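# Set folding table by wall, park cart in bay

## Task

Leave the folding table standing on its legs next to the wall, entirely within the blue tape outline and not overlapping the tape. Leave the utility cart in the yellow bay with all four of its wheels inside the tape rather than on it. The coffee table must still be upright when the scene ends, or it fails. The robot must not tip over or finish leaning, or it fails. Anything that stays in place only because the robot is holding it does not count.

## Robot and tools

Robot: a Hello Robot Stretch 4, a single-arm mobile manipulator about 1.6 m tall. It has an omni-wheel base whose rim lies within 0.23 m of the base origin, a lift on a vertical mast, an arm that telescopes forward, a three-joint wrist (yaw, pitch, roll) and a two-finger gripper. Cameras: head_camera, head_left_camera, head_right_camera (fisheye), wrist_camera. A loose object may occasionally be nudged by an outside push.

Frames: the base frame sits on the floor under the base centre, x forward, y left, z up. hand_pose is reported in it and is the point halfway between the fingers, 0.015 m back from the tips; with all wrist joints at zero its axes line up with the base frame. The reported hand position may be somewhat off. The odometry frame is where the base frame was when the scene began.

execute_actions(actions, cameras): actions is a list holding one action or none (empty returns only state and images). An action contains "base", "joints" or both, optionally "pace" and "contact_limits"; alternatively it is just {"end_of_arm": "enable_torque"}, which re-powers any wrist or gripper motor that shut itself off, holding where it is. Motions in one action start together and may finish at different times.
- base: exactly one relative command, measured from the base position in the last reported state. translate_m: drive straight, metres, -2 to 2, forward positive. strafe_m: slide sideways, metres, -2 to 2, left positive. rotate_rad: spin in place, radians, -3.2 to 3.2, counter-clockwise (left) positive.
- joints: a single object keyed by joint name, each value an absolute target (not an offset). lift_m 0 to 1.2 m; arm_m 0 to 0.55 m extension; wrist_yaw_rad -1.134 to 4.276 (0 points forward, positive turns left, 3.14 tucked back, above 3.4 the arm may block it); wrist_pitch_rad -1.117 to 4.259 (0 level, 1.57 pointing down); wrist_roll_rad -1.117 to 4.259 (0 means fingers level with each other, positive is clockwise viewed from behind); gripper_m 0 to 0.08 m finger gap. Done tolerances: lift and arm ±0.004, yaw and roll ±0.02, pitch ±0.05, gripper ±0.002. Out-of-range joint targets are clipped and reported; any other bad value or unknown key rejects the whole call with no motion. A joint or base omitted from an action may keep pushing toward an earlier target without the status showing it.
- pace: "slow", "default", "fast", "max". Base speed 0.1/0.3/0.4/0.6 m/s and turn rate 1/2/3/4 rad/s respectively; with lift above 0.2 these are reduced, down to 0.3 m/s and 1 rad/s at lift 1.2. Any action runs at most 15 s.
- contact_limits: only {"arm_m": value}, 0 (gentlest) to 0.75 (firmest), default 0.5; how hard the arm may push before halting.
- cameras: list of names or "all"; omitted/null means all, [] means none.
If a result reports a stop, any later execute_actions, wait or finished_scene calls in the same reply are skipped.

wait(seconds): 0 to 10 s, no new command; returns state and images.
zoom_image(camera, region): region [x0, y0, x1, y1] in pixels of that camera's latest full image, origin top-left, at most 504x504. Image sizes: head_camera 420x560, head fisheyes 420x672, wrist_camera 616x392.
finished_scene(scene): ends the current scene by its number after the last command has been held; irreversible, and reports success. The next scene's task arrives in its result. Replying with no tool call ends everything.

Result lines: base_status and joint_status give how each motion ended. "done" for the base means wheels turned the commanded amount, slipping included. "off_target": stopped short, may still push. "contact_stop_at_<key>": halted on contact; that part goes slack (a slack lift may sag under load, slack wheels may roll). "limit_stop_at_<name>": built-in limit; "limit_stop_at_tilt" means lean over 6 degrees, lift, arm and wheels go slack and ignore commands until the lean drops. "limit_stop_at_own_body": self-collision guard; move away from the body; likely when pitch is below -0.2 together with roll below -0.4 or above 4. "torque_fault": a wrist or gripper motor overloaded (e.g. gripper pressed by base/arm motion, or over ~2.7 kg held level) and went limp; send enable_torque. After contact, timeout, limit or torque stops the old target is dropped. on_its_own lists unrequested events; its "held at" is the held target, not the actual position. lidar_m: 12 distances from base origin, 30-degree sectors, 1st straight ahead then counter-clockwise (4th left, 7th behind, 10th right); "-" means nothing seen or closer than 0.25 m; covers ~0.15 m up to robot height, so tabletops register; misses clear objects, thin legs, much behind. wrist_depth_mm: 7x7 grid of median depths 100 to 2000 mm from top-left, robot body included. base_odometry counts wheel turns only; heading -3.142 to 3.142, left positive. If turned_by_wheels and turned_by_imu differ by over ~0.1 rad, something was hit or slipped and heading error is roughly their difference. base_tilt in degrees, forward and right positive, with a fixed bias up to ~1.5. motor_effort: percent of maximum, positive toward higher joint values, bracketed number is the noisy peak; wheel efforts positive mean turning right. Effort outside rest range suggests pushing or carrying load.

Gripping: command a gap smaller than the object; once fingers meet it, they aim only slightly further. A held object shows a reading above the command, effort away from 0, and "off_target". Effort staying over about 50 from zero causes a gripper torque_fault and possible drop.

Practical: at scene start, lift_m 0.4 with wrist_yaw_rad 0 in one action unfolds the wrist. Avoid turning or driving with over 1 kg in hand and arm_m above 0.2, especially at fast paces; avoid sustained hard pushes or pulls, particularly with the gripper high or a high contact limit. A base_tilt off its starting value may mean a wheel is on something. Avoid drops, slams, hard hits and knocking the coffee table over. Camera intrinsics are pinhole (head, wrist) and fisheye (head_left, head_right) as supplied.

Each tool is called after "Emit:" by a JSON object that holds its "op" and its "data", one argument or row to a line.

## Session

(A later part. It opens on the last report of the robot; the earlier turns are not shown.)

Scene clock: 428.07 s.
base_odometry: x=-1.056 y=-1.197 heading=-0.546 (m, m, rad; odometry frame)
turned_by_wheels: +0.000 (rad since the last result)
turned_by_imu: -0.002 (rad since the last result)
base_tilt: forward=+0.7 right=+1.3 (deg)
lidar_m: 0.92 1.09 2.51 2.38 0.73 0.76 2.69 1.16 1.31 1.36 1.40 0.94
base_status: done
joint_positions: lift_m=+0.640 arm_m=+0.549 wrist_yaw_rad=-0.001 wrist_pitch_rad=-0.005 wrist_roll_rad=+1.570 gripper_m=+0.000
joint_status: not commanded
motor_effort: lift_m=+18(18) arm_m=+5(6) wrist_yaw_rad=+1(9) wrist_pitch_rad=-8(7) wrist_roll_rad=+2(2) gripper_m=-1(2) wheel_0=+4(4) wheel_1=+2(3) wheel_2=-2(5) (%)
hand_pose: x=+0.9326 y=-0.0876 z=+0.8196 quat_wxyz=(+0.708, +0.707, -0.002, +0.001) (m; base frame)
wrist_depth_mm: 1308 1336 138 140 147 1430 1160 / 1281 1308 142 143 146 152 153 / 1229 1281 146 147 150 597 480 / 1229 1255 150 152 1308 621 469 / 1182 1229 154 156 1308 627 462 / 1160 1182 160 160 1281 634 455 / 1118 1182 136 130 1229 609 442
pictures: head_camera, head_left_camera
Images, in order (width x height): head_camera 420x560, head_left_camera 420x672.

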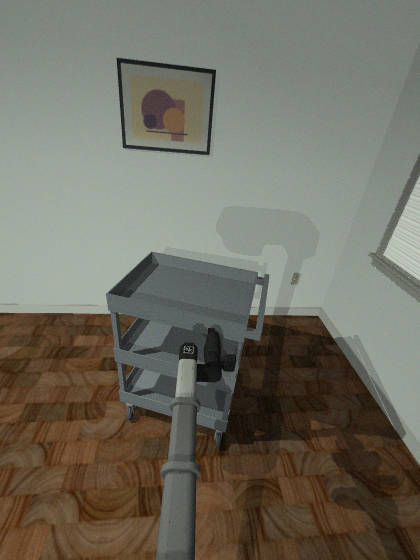

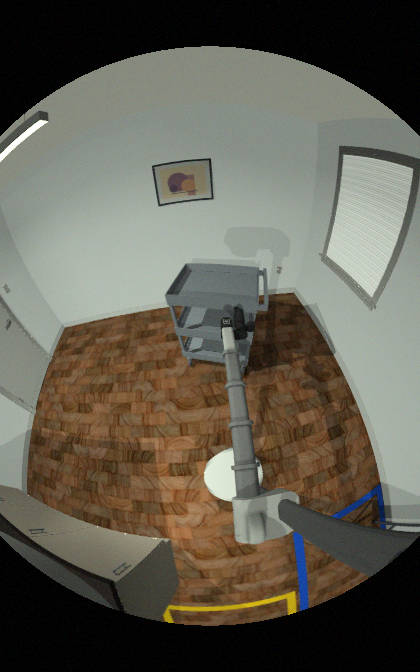

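Emit:
{"op": "execute_actions", "data": {
  "actions": [
    {"joints":{"arm_m":0.4},"pace":"slow"}
  ],
  "cameras": []
}}

Emit:
{"op": "execute_actions", "data": {
  "actions": [
    {"base":{"strafe_m":-0.13},"joints":{"lift_m":0.66},"pace":"slow"}
  ],
  "cameras": ["head_camera","wrist_camera"]
}}

Scene clock: 436.23 s.
base_odometry: x=-1.056 y=-1.197 heading=-0.546 (m, m, rad; odometry frame)
turned_by_wheels: +0.000 (rad since the last result)
turned_by_imu: -0.001 (rad since the last result)
base_tilt: forward=+0.7 right=+1.3 (deg)
lidar_m: 0.92 1.09 2.53 2.38 0.75 0.76 2.69 1.16 1.33 1.37 1.40 0.94
base_status: not commanded
joint_positions: lift_m=+0.640 arm_m=+0.401 wrist_yaw_rad=+0.000 wrist_pitch_rad=-0.005 wrist_roll_rad=+1.570 gripper_m=+0.000
joint_status: all done
motor_effort: lift_m=+18(18) arm_m=-5(4) wrist_yaw_rad=+0(2) wrist_pitch_rad=-8(11) wrist_roll_rad=+3(1) gripper_m=-1(1) wheel_0=+4(4) wheel_1=+2(2) wheel_2=-2(1) (%)
hand_pose: x=+0.7844 y=-0.0875 z=+0.8196 quat_wxyz=(+0.708, +0.707, -0.002, +0.002) (m; base frame)
wrist_depth_mm: 1464 1464 1464 1499 1576 1576 1160 / 1430 1430 1464 282 1499 1537 1138 / 1430 1430 1430 289 303 442 1008 / 1397 1397 1366 297 1499 661 459 / 1308 1366 1336 306 1397 634 462 / 1308 1308 319 315 1397 634 459 / 1308 1281 136 130 842 621 455
pictures: none
No camera images: the call's "cameras" was empty. Leave "cameras" out to get every camera's image.

Scene clock: 438.67 s.
base_odometry: x=-1.123 y=-1.308 heading=-0.546 (m, m, rad; odometry frame)
turned_by_wheels: +0.000 (rad since the last result)
turned_by_imu: -0.001 (rad since the last result)
base_tilt: forward=+0.7 right=+1.3 (deg)
lidar_m: 0.91 1.05 2.67 2.52 0.84 0.93 2.69 1.09 1.30 1.24 1.27 1.61
base_status: done
joint_positions: lift_m=+0.660 arm_m=+0.401 wrist_yaw_rad=+0.000 wrist_pitch_rad=-0.005 wrist_roll_rad=+1.570 gripper_m=+0.000
joint_status: all done
motor_effort: lift_m=+25(26) arm_m=-5(5) wrist_yaw_rad=+0(0) wrist_pitch_rad=-8(6) wrist_roll_rad=+2(1) gripper_m=-2(1) wheel_0=+1(6) wheel_1=-1(9) wheel_2=+0(0) (%)
hand_pose: x=+0.7844 y=-0.0875 z=+0.8390 quat_wxyz=(+0.708, +0.707, -0.002, +0.002) (m; base frame)
wrist_depth_mm: 1499 1464 1537 1576 1576 1618 1160 / 1430 1499 1499 1537 1499 1537 1160 / 1397 1430 1464 1464 1537 1499 1118 / 1430 1397 1397 654 1464 1366 1078 / 1366 1308 1397 272 1430 676 484 / 1308 1336 1366 279 290 296 301 / 1308 1366 136 130 1336 647 473
pictures: head_camera, wrist_camera
Images, in order (width x height): head_camera 420x560, wrist_camera 616x392.

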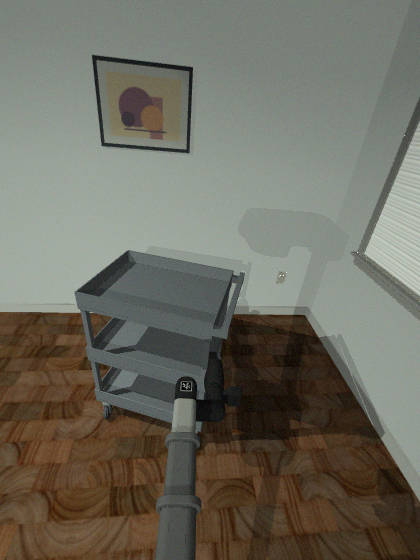

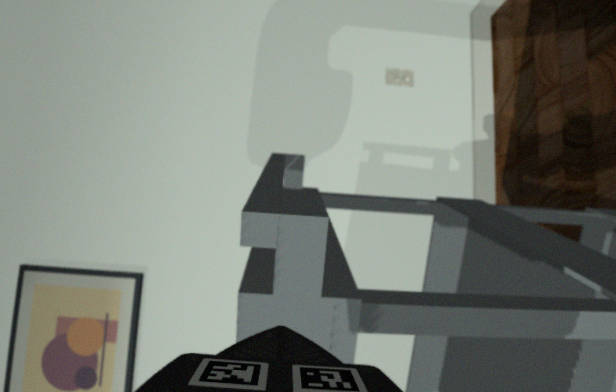

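Emit:
{"op": "execute_actions", "data": {
  "actions": [
    {"joints":{"arm_m":0.55,"lift_m":0.675},"pace":"slow"}
  ],
  "cameras": []
}}

Emit:
{"op": "execute_actions", "data": {
  "actions": [
    {"base":{"translate_m":0.2},"pace":"slow"}
  ],
  "cameras": ["head_camera","wrist_camera"]
}}

Scene clock: 445.57 s.
base_odometry: x=-1.123 y=-1.308 heading=-0.546 (m, m, rad; odometry frame)
turned_by_wheels: -0.001 (rad since the last result)
turned_by_imu: -0.002 (rad since the last result)
base_tilt: forward=+0.7 right=+1.4 (deg)
lidar_m: 0.93 1.08 2.65 2.52 0.85 0.92 2.68 1.09 1.31 1.24 1.28 1.59
base_status: not commanded
joint_positions: lift_m=+0.675 arm_m=+0.549 wrist_yaw_rad=-0.004 wrist_pitch_rad=-0.005 wrist_roll_rad=+1.570 gripper_m=+0.000
joint_status: all done
motor_effort: lift_m=+25(29) arm_m=+5(8) wrist_yaw_rad=+9(14) wrist_pitch_rad=-7(10) wrist_roll_rad=+2(2) gripper_m=-1(2) wheel_0=-3(3) wheel_1=-2(2) wheel_2=-5(5) (%)
hand_pose: x=+0.9323 y=-0.0882 z=+0.8540 quat_wxyz=(+0.708, +0.707, -0.003, +0.000) (m; base frame)
wrist_depth_mm: 1336 1308 1397 1430 1397 1464 1160 / 1255 1336 1366 1397 1397 1430 1205 / 1255 1281 1308 1336 1336 1366 1160 / 1255 1308 1281 167 1308 1336 1098 / 1229 1255 1255 156 1281 640 504 / 1205 1205 1229 162 178 654 492 / 1182 1205 136 130 167 177 178
pictures: none
No camera images: the call's "cameras" was empty. Leave "cameras" out to get every camera's image.

Scene clock: 448.83 s.
base_odometry: x=-0.953 y=-1.412 heading=-0.547 (m, m, rad; odometry frame)
turned_by_wheels: +0.000 (rad since the last result)
turned_by_imu: -0.003 (rad since the last result)
base_tilt: forward=+0.7 right=+1.3 (deg)
lidar_m: 0.94 1.04 2.48 2.51 1.04 0.98 2.88 1.22 1.32 1.23 1.26 1.60
base_status: done
joint_positions: lift_m=+0.675 arm_m=+0.549 wrist_yaw_rad=-0.003 wrist_pitch_rad=-0.005 wrist_roll_rad=+1.570 gripper_m=+0.000
joint_status: not commanded
motor_effort: lift_m=+25(25) arm_m=+5(6) wrist_yaw_rad=+9(19) wrist_pitch_rad=-10(9) wrist_roll_rad=+2(2) gripper_m=-2(1) wheel_0=+0(3) wheel_1=+1(2) wheel_2=-3(11) (%)
hand_pose: x=+0.9324 y=-0.0881 z=+0.8540 quat_wxyz=(+0.708, +0.707, -0.003, +0.001) (m; base frame)
wrist_depth_mm: 1118 1118 1182 1205 1229 1229 1182 / 1118 1138 1138 1138 1160 1205 1205 / 1078 1078 1098 1138 1182 1160 1160 / 1060 1078 1098 157 597 1118 1138 / 1008 1042 1060 160 1098 634 480 / 991 1042 1025 163 165 580 477 / 976 1008 136 130 167 175 178
pictures: head_camera, wrist_camera
Images, in order (width x height): head_camera 420x560, wrist_camera 616x392.

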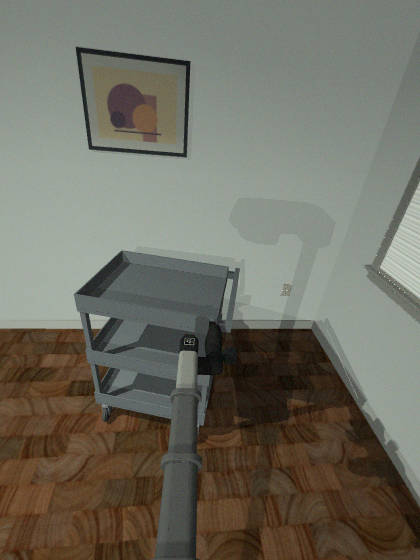

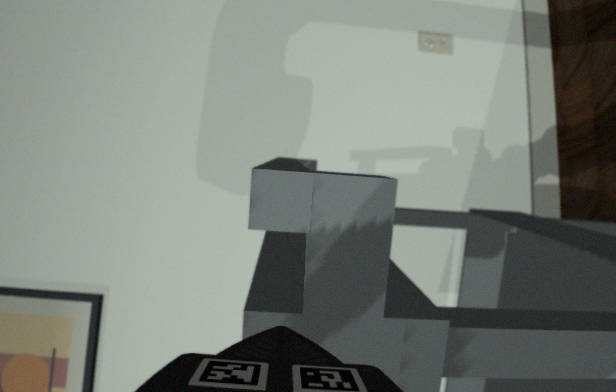

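Emit:
{"op": "execute_actions", "data": {
  "actions": [
    {"base":{"strafe_m":-0.7},"joints":{"arm_m":0.0,"gripper_m":0.07}}
  ],
  "cameras": []
}}

Emit:
{"op": "execute_actions", "data": {
  "actions": [
    {"base":{"translate_m":1.05}}
  ],
  "cameras": []
}}

Emit:
{"op": "execute_actions", "data": {
  "actions": [
    {"base":{"rotate_rad":1.45}}
  ]
}}

Scene clock: 467.20 s.
base_odometry: x=-1.316 y=-2.010 heading=-0.546 (m, m, rad; odometry frame)
turned_by_wheels: +0.000 (rad since the last result)
turned_by_imu: +0.001 (rad since the last result)
base_tilt: forward=+0.7 right=+1.3 (deg)
lidar_m: 1.52 1.06 1.48 3.21 1.54 1.89 1.11 0.82 0.55 0.52 0.54 0.72
base_status: done
joint_positions: lift_m=+0.675 arm_m=+0.001 wrist_yaw_rad=+0.000 wrist_pitch_rad=-0.005 wrist_roll_rad=+1.570 gripper_m=+0.070
joint_status: all done
motor_effort: lift_m=+25(25) arm_m=-5(5) wrist_yaw_rad=-1(9) wrist_pitch_rad=-12(9) wrist_roll_rad=+2(2) gripper_m=+1(0) wheel_0=+1(9) wheel_1=+0(4) wheel_2=+1(5) (%)
hand_pose: x=+0.3847 y=-0.0874 z=+0.8539 quat_wxyz=(+0.707, +0.707, -0.002, +0.002) (m; base frame)
wrist_depth_mm: 691 661 647 615 621 609 597 / 917 891 878 820 842 788 768 / 1464 1430 1255 1255 1229 1160 1060 / 1661 1708 1661 1661 1708 1576 1138 / 1618 1618 1618 1661 1756 1576 1138 / 1537 1618 1618 1618 1708 1499 1098 / - 119 1576 1576 143 1430 1098
pictures: none
No camera images: the call's "cameras" was empty. Leave "cameras" out to get every camera's image.

Scene clock: 472.20 s.
base_odometry: x=-0.419 y=-2.556 heading=-0.546 (m, m, rad; odometry frame)
turned_by_wheels: +0.000 (rad since the last result)
turned_by_imu: -0.004 (rad since the last result)
base_tilt: forward=+0.7 right=+1.3 (deg)
lidar_m: 0.86 0.89 0.50 0.49 2.60 2.27 2.24 0.71 0.42 0.39 0.41 0.55
base_status: done
joint_positions: lift_m=+0.675 arm_m=+0.001 wrist_yaw_rad=+0.000 wrist_pitch_rad=-0.005 wrist_roll_rad=+1.570 gripper_m=+0.070
joint_status: not commanded
motor_effort: lift_m=+25(25) arm_m=-5(4) wrist_yaw_rad=-1(1) wrist_pitch_rad=-9(12) wrist_roll_rad=+2(2) gripper_m=+2(1) wheel_0=+2(6) wheel_1=-1(6) wheel_2=+1(9) (%)
hand_pose: x=+0.3847 y=-0.0874 z=+0.8539 quat_wxyz=(+0.707, +0.707, -0.002, +0.002) (m; base frame)
wrist_depth_mm: 539 521 508 500 488 477 477 / 647 661 668 661 654 627 591 / 640 647 661 668 683 683 699 / 621 634 647 661 661 668 683 / 615 621 627 640 647 661 661 / 597 603 615 621 634 654 661 / - 120 597 621 143 640 640
pictures: none
No camera images: the call's "cameras" was empty. Leave "cameras" out to get every camera's image.

Scene clock: 474.20 s.
base_odometry: x=-0.419 y=-2.556 heading=+0.904 (m, m, rad; odometry frame)
turned_by_wheels: +1.450 (rad since the last result)
turned_by_imu: +1.468 (rad since the last result)
base_tilt: forward=+0.7 right=+1.3 (deg)
lidar_m: 0.49 0.54 2.25 2.17 0.81 0.47 0.40 0.40 0.51 0.85 0.86 0.50
base_status: done
joint_positions: lift_m=+0.675 arm_m=+0.001 wrist_yaw_rad=+0.000 wrist_pitch_rad=-0.005 wrist_roll_rad=+1.570 gripper_m=+0.070
joint_status: not commanded
motor_effort: lift_m=+24(25) arm_m=-5(5) wrist_yaw_rad=-1(1) wrist_pitch_rad=-9(9) wrist_roll_rad=+2(2) gripper_m=+2(1) wheel_0=-1(8) wheel_1=+0(3) wheel_2=+2(6) (%)
hand_pose: x=+0.3847 y=-0.0874 z=+0.8540 quat_wxyz=(+0.707, +0.707, -0.002, +0.002) (m; base frame)
wrist_depth_mm: 1008 1025 991 917 960 976 946 / 1336 1255 1308 266 336 1098 1060 / 1863 1863 1756 325 1430 691 504 / - - - 324 946 715 521 / - - - 325 946 723 517 / - - - 324 931 691 504 / - 120 - 325 143 640 492
pictures: head_camera, head_left_camera, head_right_camera, wrist_camera
Images, in order (width x height): head_camera 420x560, head_left_camera 420x672, head_right_camera 420x672, wrist_camera 616x392.

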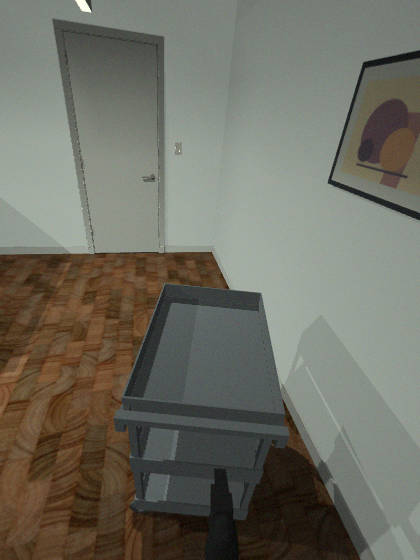

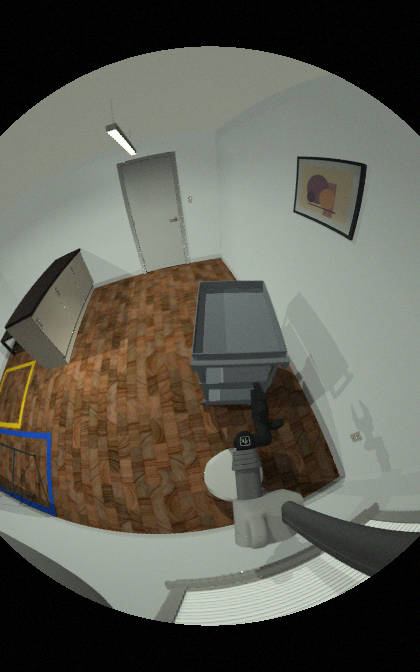

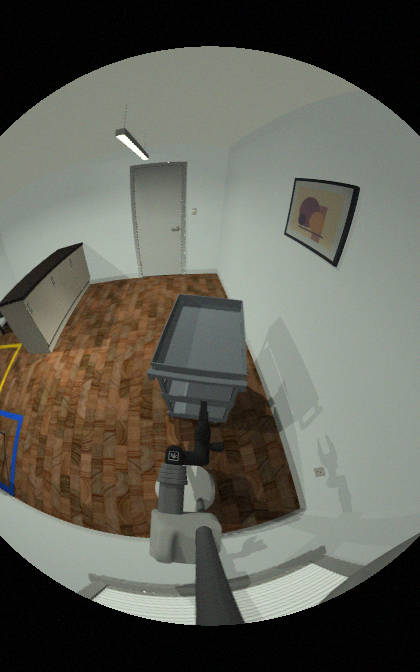

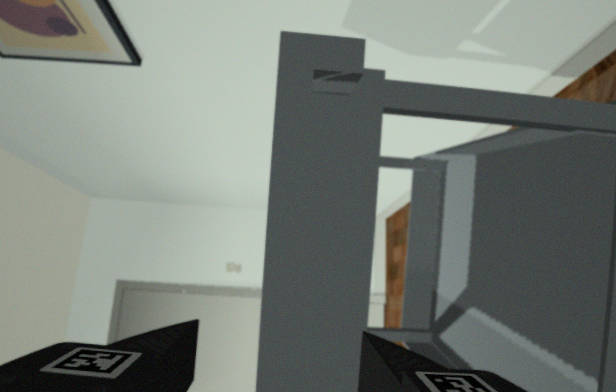

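Emit:
{"op": "execute_actions", "data": {
  "actions": [
    {"joints":{"arm_m":0.2},"pace":"slow"}
  ],
  "cameras": []
}}

Emit:
{"op": "execute_actions", "data": {
  "actions": [
    {"joints":{"gripper_m":0.02}}
  ],
  "cameras": ["wrist_camera","head_camera"]
}}

Scene clock: 484.37 s.
base_odometry: x=-0.419 y=-2.556 heading=+0.904 (m, m, rad; odometry frame)
turned_by_wheels: +0.000 (rad since the last result)
turned_by_imu: -0.001 (rad since the last result)
base_tilt: forward=+0.7 right=+1.3 (deg)
lidar_m: 0.53 0.58 2.26 2.17 0.81 0.46 0.40 0.41 0.51 0.85 0.87 0.55
base_status: not commanded
joint_positions: lift_m=+0.675 arm_m=+0.199 wrist_yaw_rad=-0.003 wrist_pitch_rad=-0.004 wrist_roll_rad=+1.570 gripper_m=+0.070
joint_status: all done
motor_effort: lift_m=+24(24) arm_m=+6(7) wrist_yaw_rad=+8(12) wrist_pitch_rad=-8(11) wrist_roll_rad=+0(1) gripper_m=+2(2) wheel_0=+1(1) wheel_1=+0(0) wheel_2=-3(4) (%)
hand_pose: x=+0.5822 y=-0.0881 z=+0.8540 quat_wxyz=(+0.707, +0.707, -0.003, +0.000) (m; base frame)
wrist_depth_mm: 976 946 931 103 165 188 199 / 1229 1229 1118 103 165 1060 1078 / 1756 1708 1576 103 165 627 496 / - - - 103 165 640 521 / - - - 103 165 661 512 / - - - 103 165 647 500 / - 120 136 103 143 603 492
pictures: none
No camera images: the call's "cameras" was empty. Leave "cameras" out to get every camera's image.

Scene clock: 485.50 s.
base_odometry: x=-0.419 y=-2.556 heading=+0.904 (m, m, rad; odometry frame)
turned_by_wheels: +0.000 (rad since the last result)
turned_by_imu: +0.000 (rad since the last result)
base_tilt: forward=+0.7 right=+1.3 (deg)
lidar_m: 0.52 0.54 2.25 2.16 0.81 0.46 0.38 0.40 0.51 0.82 0.85 0.54
base_status: not commanded
joint_positions: lift_m=+0.675 arm_m=+0.199 wrist_yaw_rad=-0.002 wrist_pitch_rad=-0.006 wrist_roll_rad=+1.570 gripper_m=+0.025
joint_status: gripper_m off_target (ended at +0.025, target +0.020)
on_its_own: gripper_m is held at +0.023, not at your +0.020, by its contact guard: the fingers met something
motor_effort: lift_m=+23(24) arm_m=+6(6) wrist_yaw_rad=+6(8) wrist_pitch_rad=-5(23) wrist_roll_rad=+2(2) gripper_m=-17(17) wheel_0=+1(1) wheel_1=+0(0) wheel_2=-3(2) (%)
hand_pose: x=+0.5824 y=-0.0879 z=+0.8544 quat_wxyz=(+0.707, +0.707, -0.003, +0.001) (m; base frame)
wrist_depth_mm: 976 976 960 103 166 182 559 / 1281 1255 1205 103 166 1042 1042 / 1708 1661 1618 103 166 615 500 / - - - 103 165 647 517 / - - - 103 165 634 508 / - - - 103 165 654 500 / - - 102 102 164 640 496
pictures: head_camera, wrist_camera
Images, in order (width x height): head_camera 420x560, wrist_camera 616x392.

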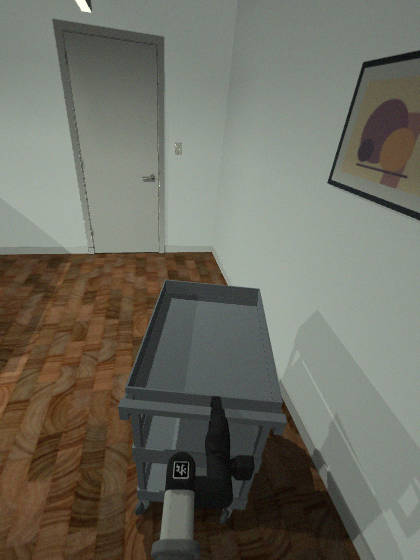

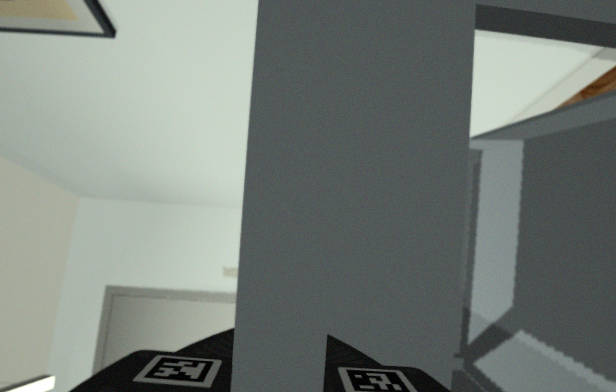

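Emit:
{"op": "execute_actions", "data": {
  "actions": [
    {"base":{"rotate_rad":0.25},"pace":"slow"}
  ],
  "cameras": ["head_camera"]
}}

Scene clock: 493.77 s.
base_odometry: x=-0.419 y=-2.556 heading=+1.153 (m, m, rad; odometry frame)
turned_by_wheels: +0.250 (rad since the last result)
turned_by_imu: +0.251 (rad since the last result)
base_tilt: forward=+0.7 right=+1.4 (deg)
lidar_m: 0.59 2.27 2.27 1.43 0.55 0.42 0.41 0.44 0.62 0.85 0.89 0.49
base_status: done
joint_positions: lift_m=+0.675 arm_m=+0.199 wrist_yaw_rad=-0.001 wrist_pitch_rad=-0.008 wrist_roll_rad=+1.569 gripper_m=+0.025
joint_status: not commanded
on_its_own: gripper_m is held at +0.023, not at your +0.020, by its contact guard: the fingers met something
motor_effort: lift_m=+23(23) arm_m=+3(6) wrist_yaw_rad=+3(33) wrist_pitch_rad=+3(5) wrist_roll_rad=+2(3) gripper_m=-14(17) wheel_0=-5(14) wheel_1=+0(6) wheel_2=-1(10) (%)
hand_pose: x=+0.5829 y=-0.0877 z=+0.8547 quat_wxyz=(+0.708, +0.707, -0.003, +0.002) (m; base frame)
wrist_depth_mm: 1863 1756 1756 - 115 115 512 / - - - - 122 122 512 / - - - - 131 131 530 / - - - - 141 143 525 / - - - - 151 603 517 / - - - - 164 569 508 / - - 123 - 174 1499 466
pictures: head_camera
Images, in order (width x height): head_camera 420x560.

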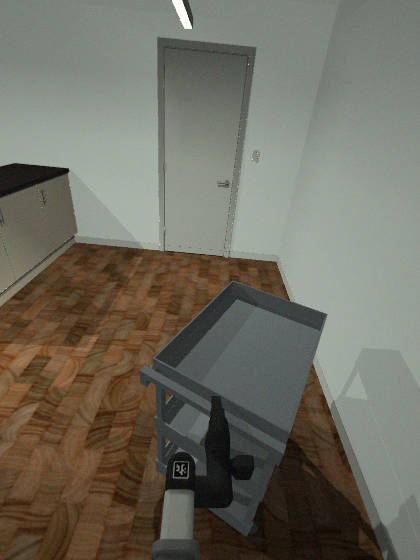

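Emit:
{"op": "execute_actions", "data": {
  "actions": [
    {"base":{"rotate_rad":-0.25},"pace":"slow"}
  ],
  "cameras": []
}}

Emit:
{"op": "execute_actions", "data": {
  "actions": [
    {"base":{"rotate_rad":-0.25},"joints":{"wrist_yaw_rad":0.35},"pace":"slow"}
  ],
  "cameras": ["head_camera","head_left_camera"]
}}

Scene clock: 501.50 s.
base_odometry: x=-0.419 y=-2.556 heading=+0.904 (m, m, rad; odometry frame)
turned_by_wheels: -0.249 (rad since the last result)
turned_by_imu: -0.253 (rad since the last result)
base_tilt: forward=+0.7 right=+1.3 (deg)
lidar_m: 0.54 0.56 2.25 2.19 0.82 0.45 0.40 0.41 0.52 0.85 0.85 0.54
base_status: done
joint_positions: lift_m=+0.675 arm_m=+0.199 wrist_yaw_rad=+0.004 wrist_pitch_rad=-0.008 wrist_roll_rad=+1.569 gripper_m=+0.025
joint_status: not commanded
on_its_own: gripper_m is held at +0.023, not at your +0.020, by its contact guard: the fingers met something
motor_effort: lift_m=+23(23) arm_m=+4(4) wrist_yaw_rad=-11(23) wrist_pitch_rad=-2(0) wrist_roll_rad=+3(2) gripper_m=-14(14) wheel_0=+4(10) wheel_1=+1(9) wheel_2=+4(8) (%)
hand_pose: x=+0.5832 y=-0.0867 z=+0.8547 quat_wxyz=(+0.708, +0.707, -0.001, +0.004) (m; base frame)
wrist_depth_mm: 991 960 976 - 161 185 917 / 1281 1281 1255 100 161 1025 1025 / 1808 1756 1661 101 163 615 525 / - - - 101 163 647 521 / - - - 102 164 627 512 / - - - 102 165 647 500 / - - 102 102 166 640 496
pictures: none
No camera images: the call's "cameras" was empty. Leave "cameras" out to get every camera's image.

Scene clock: 502.77 s.
base_odometry: x=-0.419 y=-2.556 heading=+0.655 (m, m, rad; odometry frame)
turned_by_wheels: -0.249 (rad since the last result)
turned_by_imu: -0.252 (rad since the last result)
base_tilt: forward=+0.6 right=+1.3 (deg)
lidar_m: 0.51 0.52 2.26 2.29 1.36 0.55 0.44 0.39 0.44 0.65 0.85 0.62
base_status: done
joint_positions: lift_m=+0.675 arm_m=+0.199 wrist_yaw_rad=+0.354 wrist_pitch_rad=-0.007 wrist_roll_rad=+1.569 gripper_m=+0.025
joint_status: all done
on_its_own: gripper_m is held at +0.023, not at your +0.020, by its contact guard: the fingers met something
motor_effort: lift_m=+23(23) arm_m=+3(4) wrist_yaw_rad=-13(39) wrist_pitch_rad=-1(2) wrist_roll_rad=+4(3) gripper_m=-14(14) wheel_0=+6(11) wheel_1=+0(8) wheel_2=+5(6) (%)
hand_pose: x=+0.6001 y=-0.0082 z=+0.8547 quat_wxyz=(+0.696, +0.696, +0.122, +0.127) (m; base frame)
wrist_depth_mm: 1025 991 991 102 163 183 904 / 1366 1366 1281 102 163 1060 1078 / - - 1921 102 164 609 504 / - - - 102 164 640 521 / - - - 103 165 634 517 / - - - 103 166 647 508 / - - 103 103 166 647 496
pictures: head_camera, head_left_camera
Images, in order (width x height): head_camera 420x560, head_left_camera 420x672.

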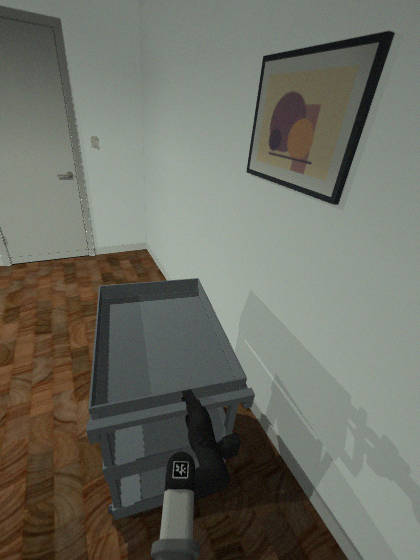

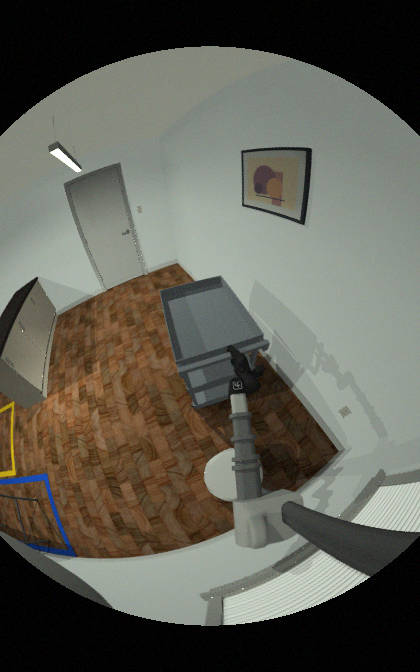

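Emit:
{"op": "execute_actions", "data": {
  "actions": [
    {"joints":{"gripper_m":0.07}}
  ],
  "cameras": []
}}

Emit:
{"op": "execute_actions", "data": {
  "actions": [
    {"joints":{"arm_m":0.0}}
  ],
  "cameras": []
}}

Emit:
{"op": "execute_actions", "data": {
  "actions": [
    {"base":{"rotate_rad":0.37},"joints":{"wrist_yaw_rad":0}}
  ],
  "cameras": []
}}

Emit:
{"op": "execute_actions", "data": {
  "actions": [
    {"base":{"strafe_m":0.85},"joints":{"lift_m":1.1}}
  ],
  "cameras": []
}}

Emit:
{"op": "execute_actions", "data": {
  "actions": [
    {"base":{"translate_m":0.95},"joints":{"wrist_pitch_rad":1.57}}
  ],
  "cameras": []
}}

Emit:
{"op": "execute_actions", "data": {
  "actions": [
    {"base":{"rotate_rad":-1.57}}
  ]
}}

Scene clock: 527.93 s.
base_odometry: x=-0.419 y=-2.556 heading=+0.654 (m, m, rad; odometry frame)
turned_by_wheels: +0.000 (rad since the last result)
turned_by_imu: -0.001 (rad since the last result)
base_tilt: forward=+0.7 right=+1.3 (deg)
lidar_m: 0.51 0.52 2.23 2.31 1.36 0.55 0.42 0.41 0.43 0.65 0.85 0.61
base_status: not commanded
joint_positions: lift_m=+0.675 arm_m=+0.199 wrist_yaw_rad=+0.351 wrist_pitch_rad=-0.005 wrist_roll_rad=+1.570 gripper_m=+0.070
joint_status: all done
motor_effort: lift_m=+23(23) arm_m=+3(3) wrist_yaw_rad=-2(13) wrist_pitch_rad=-9(6) wrist_roll_rad=+3(3) gripper_m=+2(11) wheel_0=+3(6) wheel_1=+0(1) wheel_2=+2(5) (%)
hand_pose: x=+0.6001 y=-0.0091 z=+0.8542 quat_wxyz=(+0.696, +0.696, +0.121, +0.125) (m; base frame)
wrist_depth_mm: 1008 1008 960 104 165 186 200 / 1336 1308 1205 104 166 1098 1078 / - - 1756 104 166 609 500 / - - - 105 167 647 517 / - - - 105 167 661 508 / - - - 105 167 647 500 / - 120 136 105 143 603 488
pictures: none
No camera images: the call's "cameras" was empty. Leave "cameras" out to get every camera's image.

Scene clock: 529.63 s.
base_odometry: x=-0.419 y=-2.556 heading=+0.654 (m, m, rad; odometry frame)
turned_by_wheels: +0.000 (rad since the last result)
turned_by_imu: +0.000 (rad since the last result)
base_tilt: forward=+0.7 right=+1.3 (deg)
lidar_m: 0.50 0.51 2.25 2.31 1.36 0.56 0.42 0.40 0.44 0.65 0.85 0.64
base_status: not commanded
joint_positions: lift_m=+0.675 arm_m=+0.001 wrist_yaw_rad=+0.350 wrist_pitch_rad=-0.005 wrist_roll_rad=+1.570 gripper_m=+0.070
joint_status: all done
motor_effort: lift_m=+23(23) arm_m=-5(7) wrist_yaw_rad=-1(4) wrist_pitch_rad=-7(10) wrist_roll_rad=+2(2) gripper_m=+2(2) wheel_0=+3(4) wheel_1=+0(1) wheel_2=+2(2) (%)
hand_pose: x=+0.4018 y=-0.0092 z=+0.8541 quat_wxyz=(+0.696, +0.696, +0.121, +0.125) (m; base frame)
wrist_depth_mm: 1138 1118 1098 322 366 946 946 / 1499 1499 1499 353 1308 1281 492 / - - - 355 976 741 525 / - - - 357 946 732 521 / - - - 357 976 699 517 / - - - 357 960 691 500 / - 120 - 355 143 647 504
pictures: none
No camera images: the call's "cameras" was empty. Leave "cameras" out to get every camera's image.

Scene clock: 530.77 s.
base_odometry: x=-0.419 y=-2.556 heading=+1.024 (m, m, rad; odometry frame)
turned_by_wheels: +0.370 (rad since the last result)
turned_by_imu: +0.374 (rad since the last result)
base_tilt: forward=+0.7 right=+1.3 (deg)
lidar_m: 0.50 2.56 2.26 2.15 0.71 0.44 0.40 0.40 0.57 0.86 0.89 0.54
base_status: done
joint_positions: lift_m=+0.675 arm_m=+0.001 wrist_yaw_rad=+0.000 wrist_pitch_rad=-0.005 wrist_roll_rad=+1.570 gripper_m=+0.070
joint_status: all done
motor_effort: lift_m=+23(23) arm_m=-4(5) wrist_yaw_rad=-3(8) wrist_pitch_rad=-7(8) wrist_roll_rad=+2(3) gripper_m=+1(2) wheel_0=-1(9) wheel_1=+0(6) wheel_2=+0(8) (%)
hand_pose: x=+0.3847 y=-0.0873 z=+0.8541 quat_wxyz=(+0.708, +0.707, -0.001, +0.002) (m; base frame)
wrist_depth_mm: 1308 1281 1229 340 1138 1138 496 / 1808 1756 1708 345 931 715 530 / - - - 345 946 741 525 / - - - 349 960 715 521 / - - - 347 960 715 512 / - - - 351 - 640 508 / - 120 - 351 143 946 480
pictures: none
No camera images: the call's "cameras" was empty. Leave "cameras" out to get every camera's image.

Scene clock: 534.93 s.
base_odometry: x=-1.145 y=-2.114 heading=+1.024 (m, m, rad; odometry frame)
turned_by_wheels: +0.000 (rad since the last result)
turned_by_imu: -0.002 (rad since the last result)
base_tilt: forward=+0.7 right=+1.4 (deg)
lidar_m: 3.22 1.65 1.93 1.31 0.80 0.55 0.50 0.53 0.65 1.57 0.96 1.21
base_status: done
joint_positions: lift_m=+1.100 arm_m=+0.001 wrist_yaw_rad=+0.000 wrist_pitch_rad=-0.005 wrist_roll_rad=+1.570 gripper_m=+0.070
joint_status: all done
motor_effort: lift_m=+25(26) arm_m=-4(4) wrist_yaw_rad=-2(2) wrist_pitch_rad=-8(9) wrist_roll_rad=+2(2) gripper_m=+2(1) wheel_0=-1(10) wheel_1=-1(7) wheel_2=+0(0) (%)
hand_pose: x=+0.3847 y=-0.0874 z=+1.2790 quat_wxyz=(+0.708, +0.707, -0.002, +0.002) (m; base frame)
wrist_depth_mm: 1756 - - - - - 1808 / 1756 - - - - - 1756 / 1576 - - - - - 1708 / 1863 - - - - - 1661 / 1863 - - - - - 1661 / 1863 - - - - - 1661 / - 120 - - 143 - 1661
pictures: none
No camera images: the call's "cameras" was empty. Leave "cameras" out to get every camera's image.

Scene clock: 539.57 s.
base_odometry: x=-0.651 y=-1.302 heading=+1.024 (m, m, rad; odometry frame)
turned_by_wheels: +0.000 (rad since the last result)
turned_by_imu: -0.004 (rad since the last result)
base_tilt: forward=+0.7 right=+1.4 (deg)
lidar_m: 2.27 1.36 1.00 1.48 1.56 1.55 1.47 1.48 0.83 0.83 0.90 2.18
base_status: done
joint_positions: lift_m=+1.100 arm_m=+0.001 wrist_yaw_rad=+0.000 wrist_pitch_rad=+1.570 wrist_roll_rad=+1.570 gripper_m=+0.070
joint_status: all done
motor_effort: lift_m=+25(24) arm_m=-4(4) wrist_yaw_rad=-1(2) wrist_pitch_rad=-1(3) wrist_roll_rad=+2(3) gripper_m=+1(2) wheel_0=+2(6) wheel_1=+0(2) wheel_2=+0(9) (%)
hand_pose: x=+0.1722 y=-0.0874 z=+1.0653 quat_wxyz=(+0.501, +0.500, +0.500, -0.499) (m; base frame)
wrist_depth_mm: 1182 1205 1255 1229 1255 1281 1281 / 1182 1182 1205 1229 1255 1255 1336 / 1160 1182 1205 1229 1229 1281 1308 / 1138 1160 1182 1182 1255 1281 1281 / 1138 1160 1182 976 991 1229 1229 / 1138 1160 1160 976 991 1182 334 / - 120 1160 1182 143 1229 1229
pictures: none
No camera images: the call's "cameras" was empty. Leave "cameras" out to get every camera's image.

Scene clock: 542.07 s.
base_odometry: x=-0.651 y=-1.302 heading=-0.546 (m, m, rad; odometry frame)
turned_by_wheels: -1.570 (rad since the last result)
turned_by_imu: -1.590 (rad since the last result)
base_tilt: forward=+0.7 right=+1.3 (deg)
lidar_m: 0.83 0.91 2.17 2.28 1.40 1.02 1.44 1.55 1.54 1.43 1.48 0.85
base_status: done
joint_positions: lift_m=+1.100 arm_m=+0.001 wrist_yaw_rad=+0.000 wrist_pitch_rad=+1.570 wrist_roll_rad=+1.570 gripper_m=+0.070
joint_status: not commanded
motor_effort: lift_m=+24(25) arm_m=-4(4) wrist_yaw_rad=-1(1) wrist_pitch_rad=-3(1) wrist_roll_rad=+2(1) gripper_m=+1(2) wheel_0=+4(6) wheel_1=+0(6) wheel_2=+0(6) (%)
hand_pose: x=+0.1722 y=-0.0874 z=+1.0654 quat_wxyz=(+0.501, +0.500, +0.500, -0.499) (m; base frame)
wrist_depth_mm: 1205 1229 1255 1229 1255 1308 1281 / 1160 1205 1229 1229 1308 1308 1281 / 1138 1205 1229 1205 1255 1255 1281 / 1138 1205 1205 1182 1229 1229 1308 / 1160 1138 1205 1008 976 1229 1255 / 1138 1138 1160 991 991 1229 330 / - 120 1160 1160 143 1205 1229
pictures: head_camera, head_left_camera, head_right_camera, wrist_camera
Images, in order (width x height): head_camera 420x560, head_left_camera 420x672, head_right_camera 420x672, wrist_camera 616x392.

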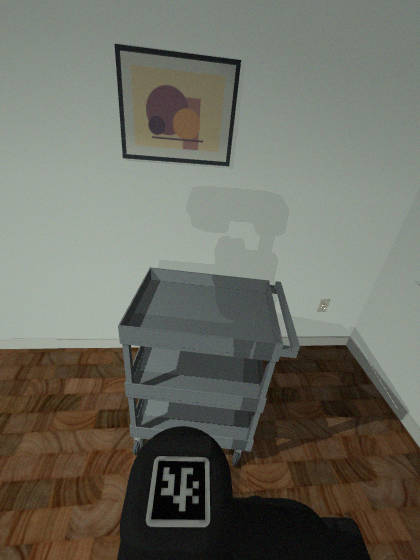

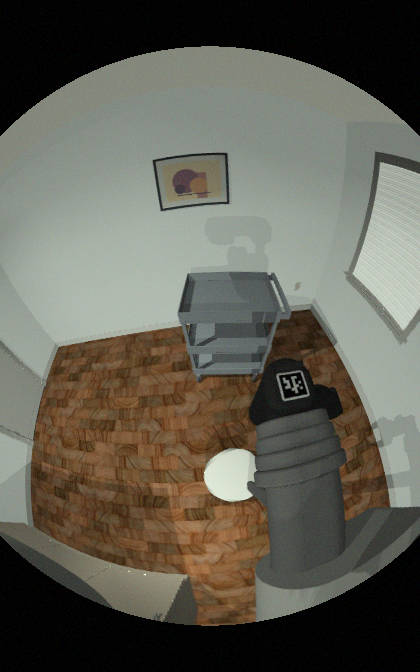

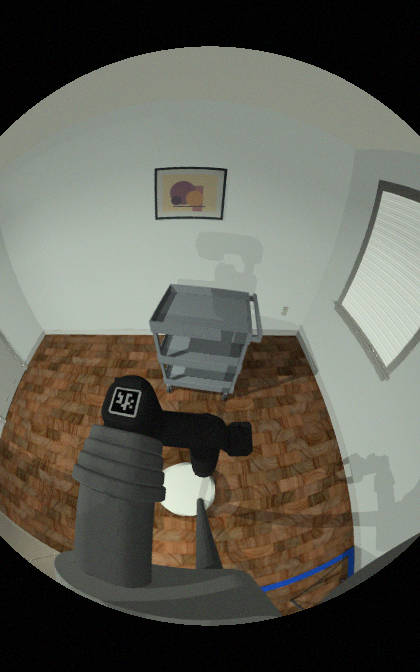

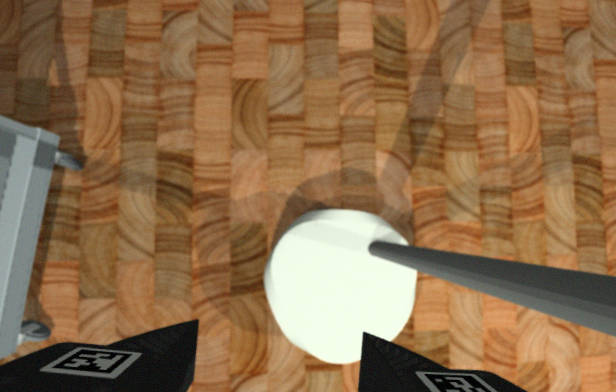

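Emit:
{"op": "execute_actions", "data": {
  "actions": [
    {"base":{"translate_m":0.25},"joints":{"arm_m":0.42}}
  ],
  "cameras": ["head_camera","wrist_camera"]
}}

Scene clock: 548.57 s.
base_odometry: x=-0.438 y=-1.432 heading=-0.546 (m, m, rad; odometry frame)
turned_by_wheels: +0.000 (rad since the last result)
turned_by_imu: -0.002 (rad since the last result)
base_tilt: forward=+0.7 right=+1.3 (deg)
lidar_m: 0.57 0.62 1.84 2.28 1.80 1.25 1.52 1.78 1.53 1.41 1.43 0.60
base_status: done
joint_positions: lift_m=+1.100 arm_m=+0.419 wrist_yaw_rad=+0.000 wrist_pitch_rad=+1.570 wrist_roll_rad=+1.570 gripper_m=+0.070
joint_status: all done
motor_effort: lift_m=+24(24) arm_m=+4(3) wrist_yaw_rad=-2(2) wrist_pitch_rad=-2(0) wrist_roll_rad=+2(2) gripper_m=+1(2) wheel_0=+1(6) wheel_1=+0(6) wheel_2=+2(9) (%)
hand_pose: x=+0.5904 y=-0.0874 z=+1.0654 quat_wxyz=(+0.501, +0.500, +0.500, -0.499) (m; base frame)
wrist_depth_mm: 418 421 404 433 1255 1281 1336 / 413 418 424 430 1255 1308 1255 / 407 413 418 1255 1229 1308 1281 / 402 410 418 1205 1255 1255 1229 / 397 407 413 1229 1205 1025 1255 / 394 402 404 1205 1229 991 1255 / - 120 399 1182 143 991 1205
pictures: head_camera, wrist_camera
Images, in order (width x height): head_camera 420x560, wrist_camera 616x392.

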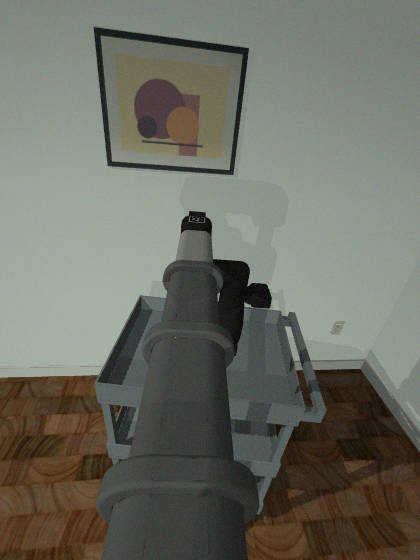

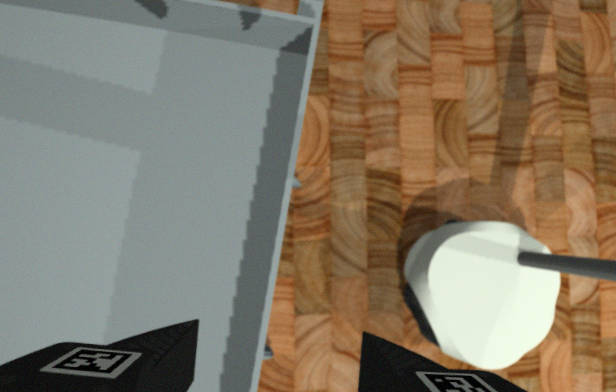

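Emit:
{"op": "execute_actions", "data": {
  "actions": [
    {"joints":{"arm_m":0.44,"lift_m":0.93},"pace":"slow"}
  ],
  "cameras": ["wrist_camera"]
}}

Scene clock: 557.73 s.
base_odometry: x=-0.438 y=-1.432 heading=-0.546 (m, m, rad; odometry frame)
turned_by_wheels: +0.000 (rad since the last result)
turned_by_imu: -0.001 (rad since the last result)
base_tilt: forward=+0.7 right=+1.3 (deg)
lidar_m: 0.57 0.64 1.84 2.28 1.81 1.25 1.50 1.75 1.53 1.38 1.43 0.60
base_status: not commanded
joint_positions: lift_m=+0.930 arm_m=+0.439 wrist_yaw_rad=+0.000 wrist_pitch_rad=+1.570 wrist_roll_rad=+1.570 gripper_m=+0.070
joint_status: all done
motor_effort: lift_m=+18(22) arm_m=+5(5) wrist_yaw_rad=-1(1) wrist_pitch_rad=+0(1) wrist_roll_rad=+1(2) gripper_m=+1(1) wheel_0=+1(1) wheel_1=+0(0) wheel_2=+2(2) (%)
hand_pose: x=+0.6103 y=-0.0874 z=+0.8959 quat_wxyz=(+0.501, +0.500, +0.500, -0.499) (m; base frame)
wrist_depth_mm: 248 253 255 260 1098 1098 1138 / 246 251 253 256 1098 1118 1118 / 243 247 252 255 1078 1098 1078 / 240 244 248 251 1060 1060 1078 / 238 241 246 248 1042 878 866 / 236 239 243 246 1042 842 842 / - 120 240 245 142 842 831
pictures: wrist_camera
Images, in order (width x height): wrist_camera 616x392.

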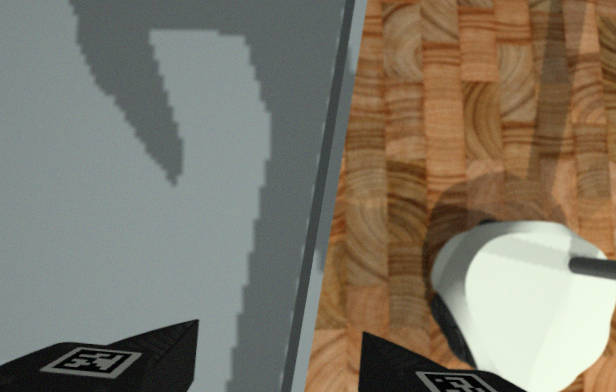

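Emit:
{"op": "execute_actions", "data": {
  "actions": [
    {"joints":{"lift_m":0.865},"pace":"slow"}
  ],
  "cameras": []
}}

Emit:
{"op": "execute_actions", "data": {
  "actions": [
    {"joints":{"gripper_m":0.005}}
  ],
  "cameras": ["wrist_camera"]
}}

Emit:
{"op": "execute_actions", "data": {
  "actions": [
    {"base":{"translate_m":-0.3},"pace":"slow"}
  ],
  "cameras": ["head_left_camera","wrist_camera"]
}}

Scene clock: 563.93 s.
base_odometry: x=-0.438 y=-1.432 heading=-0.546 (m, m, rad; odometry frame)
turned_by_wheels: +0.000 (rad since the last result)
turned_by_imu: -0.001 (rad since the last result)
base_tilt: forward=+0.7 right=+1.3 (deg)
lidar_m: 0.59 0.62 1.87 2.30 1.80 1.25 1.49 1.75 1.54 1.40 1.41 0.60
base_status: not commanded
joint_positions: lift_m=+0.865 arm_m=+0.439 wrist_yaw_rad=+0.000 wrist_pitch_rad=+1.570 wrist_roll_rad=+1.570 gripper_m=+0.070
joint_status: all done
motor_effort: lift_m=+18(19) arm_m=+5(5) wrist_yaw_rad=-2(2) wrist_pitch_rad=+0(0) wrist_roll_rad=+2(1) gripper_m=+1(2) wheel_0=+1(1) wheel_1=+0(0) wheel_2=+1(2) (%)
hand_pose: x=+0.6103 y=-0.0874 z=+0.8309 quat_wxyz=(+0.501, +0.500, +0.500, -0.499) (m; base frame)
wrist_depth_mm: 185 188 190 193 1008 1042 1060 / 183 185 188 190 1025 1042 1025 / 181 183 186 189 1025 1025 1042 / 178 181 185 186 1008 1008 1025 / 176 179 182 183 976 820 788 / 175 177 180 181 976 778 788 / - 120 178 178 142 778 778
pictures: none
No camera images: the call's "cameras" was empty. Leave "cameras" out to get every camera's image.

Scene clock: 565.30 s.
base_odometry: x=-0.438 y=-1.432 heading=-0.546 (m, m, rad; odometry frame)
turned_by_wheels: +0.000 (rad since the last result)
turned_by_imu: -0.001 (rad since the last result)
base_tilt: forward=+0.7 right=+1.3 (deg)
lidar_m: 0.60 0.64 1.87 2.27 1.80 1.26 1.50 1.76 1.53 1.39 1.43 0.63
base_status: not commanded
joint_positions: lift_m=+0.865 arm_m=+0.439 wrist_yaw_rad=-0.002 wrist_pitch_rad=+1.567 wrist_roll_rad=+1.572 gripper_m=+0.006
joint_status: all done
motor_effort: lift_m=+18(18) arm_m=+4(5) wrist_yaw_rad=+6(13) wrist_pitch_rad=+8(28) wrist_roll_rad=-6(5) gripper_m=-16(16) wheel_0=+0(1) wheel_1=-1(0) wheel_2=-1(4) (%)
hand_pose: x=+0.6108 y=-0.0874 z=+0.8308 quat_wxyz=(+0.500, +0.502, +0.498, -0.500) (m; base frame)
wrist_depth_mm: 185 187 191 193 1025 1025 1060 / 183 186 189 191 1042 1042 1042 / 181 184 186 189 991 1025 1025 / 179 182 184 187 1025 1025 1025 / 177 180 182 185 991 820 798 / 175 178 180 960 976 788 778 / 173 175 128 120 976 820 778
pictures: wrist_camera
Images, in order (width x height): wrist_camera 616x392.

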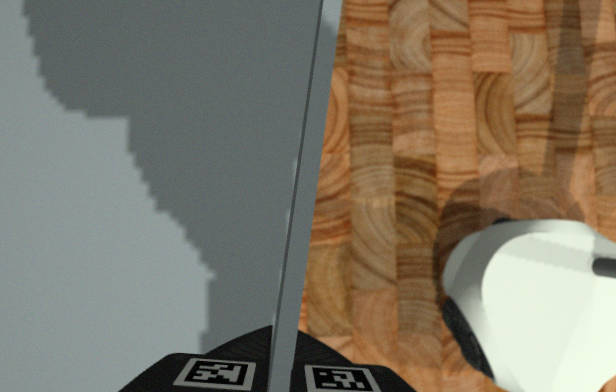

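Scene clock: 569.60 s.
base_odometry: x=-0.694 y=-1.276 heading=-0.546 (m, m, rad; odometry frame)
turned_by_wheels: +0.000 (rad since the last result)
turned_by_imu: +0.000 (rad since the last result)
base_tilt: forward=+0.7 right=+1.4 (deg)
lidar_m: 0.58 0.60 2.26 2.28 1.32 0.96 1.41 1.53 1.56 1.45 1.48 0.62
base_status: done
joint_positions: lift_m=+0.865 arm_m=+0.440 wrist_yaw_rad=+0.003 wrist_pitch_rad=+1.565 wrist_roll_rad=+1.568 gripper_m=+0.006
joint_status: not commanded
motor_effort: lift_m=+19(19) arm_m=+2(4) wrist_yaw_rad=-10(13) wrist_pitch_rad=+15(24) wrist_roll_rad=+5(7) gripper_m=-9(16) wheel_0=-3(7) wheel_1=-1(3) wheel_2=+2(8) (%)
hand_pose: x=+0.6122 y=-0.0874 z=+0.8307 quat_wxyz=(+0.503, +0.500, +0.500, -0.497) (m; base frame)
wrist_depth_mm: 185 188 191 193 1042 1025 1042 / 183 186 187 991 991 1042 1042 / 180 185 186 976 1008 1025 1025 / 179 181 183 991 1008 1008 1025 / 178 180 183 960 976 842 788 / 175 178 180 960 976 788 788 / 174 176 136 112 976 831 759
pictures: head_left_camera, wrist_camera
Images, in order (width x height): head_left_camera 420x672, wrist_camera 616x392.

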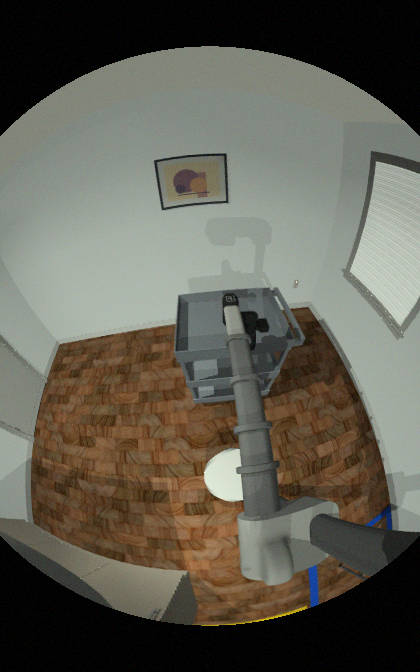

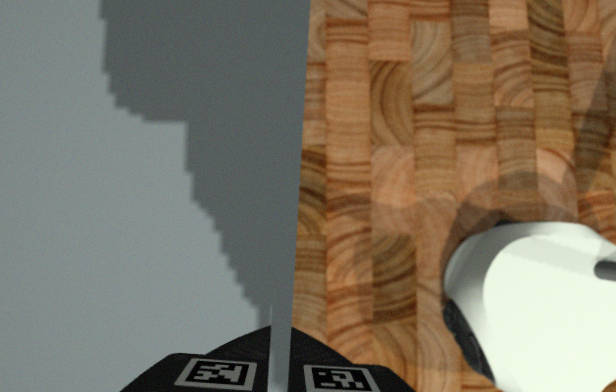

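Emit:
{"op": "execute_actions", "data": {
  "actions": [
    {"joints":{"arm_m":0.27},"pace":"slow"}
  ],
  "cameras": []
}}

Emit:
{"op": "execute_actions", "data": {
  "actions": [
    {"base":{"rotate_rad":-0.5},"pace":"slow"}
  ],
  "cameras": ["head_left_camera","head_right_camera"]
}}

Scene clock: 581.70 s.
base_odometry: x=-0.694 y=-1.276 heading=-0.546 (m, m, rad; odometry frame)
turned_by_wheels: +0.000 (rad since the last result)
turned_by_imu: -0.001 (rad since the last result)
base_tilt: forward=+0.7 right=+1.3 (deg)
lidar_m: 0.42 0.46 2.25 2.27 1.32 0.97 1.43 1.51 1.56 1.45 1.49 0.43
base_status: not commanded
joint_positions: lift_m=+0.865 arm_m=+0.271 wrist_yaw_rad=+0.003 wrist_pitch_rad=+1.564 wrist_roll_rad=+1.568 gripper_m=+0.006
joint_status: all done
motor_effort: lift_m=+20(20) arm_m=-6(7) wrist_yaw_rad=-10(15) wrist_pitch_rad=+14(24) wrist_roll_rad=+5(5) gripper_m=-9(9) wheel_0=-3(3) wheel_1=-1(1) wheel_2=+2(2) (%)
hand_pose: x=+0.4436 y=-0.0874 z=+0.8307 quat_wxyz=(+0.503, +0.500, +0.500, -0.497) (m; base frame)
wrist_depth_mm: 185 189 191 192 1025 1042 1060 / 183 186 189 191 1025 1025 1042 / 181 183 186 1008 991 1025 1042 / 179 181 184 976 1008 1008 1025 / 177 180 183 960 917 778 788 / 175 178 180 960 788 768 778 / 174 175 135 113 778 750 878
pictures: none
No camera images: the call's "cameras" was empty. Leave "cameras" out to get every camera's image.

Scene clock: 583.40 s.
torque_fault: gripper_m switched itself off since the last result.
base_odometry: x=-0.694 y=-1.276 heading=-1.046 (m, m, rad; odometry frame)
turned_by_wheels: -0.500 (rad since the last result)
turned_by_imu: -0.504 (rad since the last result)
base_tilt: forward=+0.7 right=+1.3 (deg)
lidar_m: 0.31 0.30 1.75 2.30 2.27 1.29 0.96 1.52 1.51 1.55 1.44 0.44
base_status: done
joint_positions: lift_m=+0.865 arm_m=+0.271 wrist_yaw_rad=+0.001 wrist_pitch_rad=+1.571 wrist_roll_rad=+1.569 gripper_m=+0.070
joint_status: not commanded
on_its_own: gripper_m is off since a torque_fault, until you send "end_of_arm": "enable_torque" (your +0.005 is given up)
motor_effort: lift_m=+20(20) arm_m=-3(6) wrist_yaw_rad=-3(62) wrist_pitch_rad=-2(19) wrist_roll_rad=+3(69) gripper_m=+0(65) wheel_0=+1(17) wheel_1=+0(12) wheel_2=+0(16) (%)
hand_pose: x=+0.4414 y=-0.0874 z=+0.8307 quat_wxyz=(+0.500, +0.499, +0.501, -0.500) (m; base frame)
wrist_depth_mm: 185 186 991 1008 1008 1042 1060 / 183 186 976 991 1025 1025 1042 / 180 183 186 991 1025 1025 1025 / 179 181 185 991 991 1008 1042 / 177 180 183 976 854 788 798 / 175 178 180 183 778 778 788 / - 121 179 180 144 778 1008
pictures: head_left_camera, head_right_camera
Images, in order (width x height): head_left_camera 420x672, head_right_camera 420x672.

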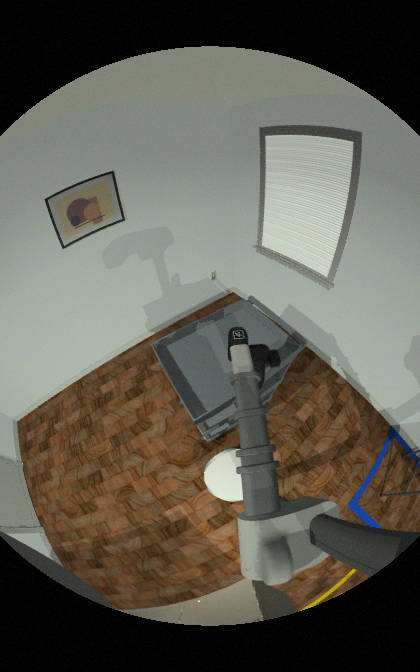

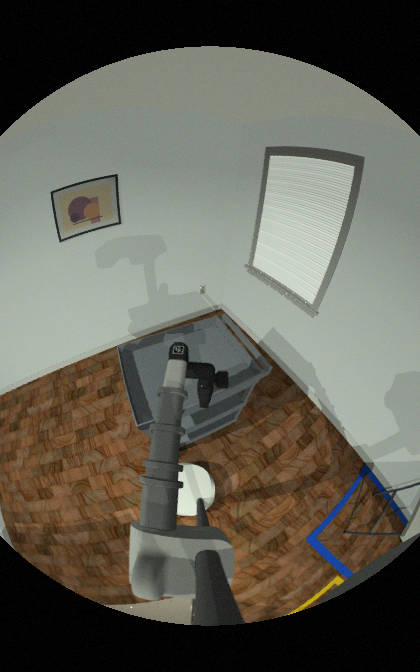

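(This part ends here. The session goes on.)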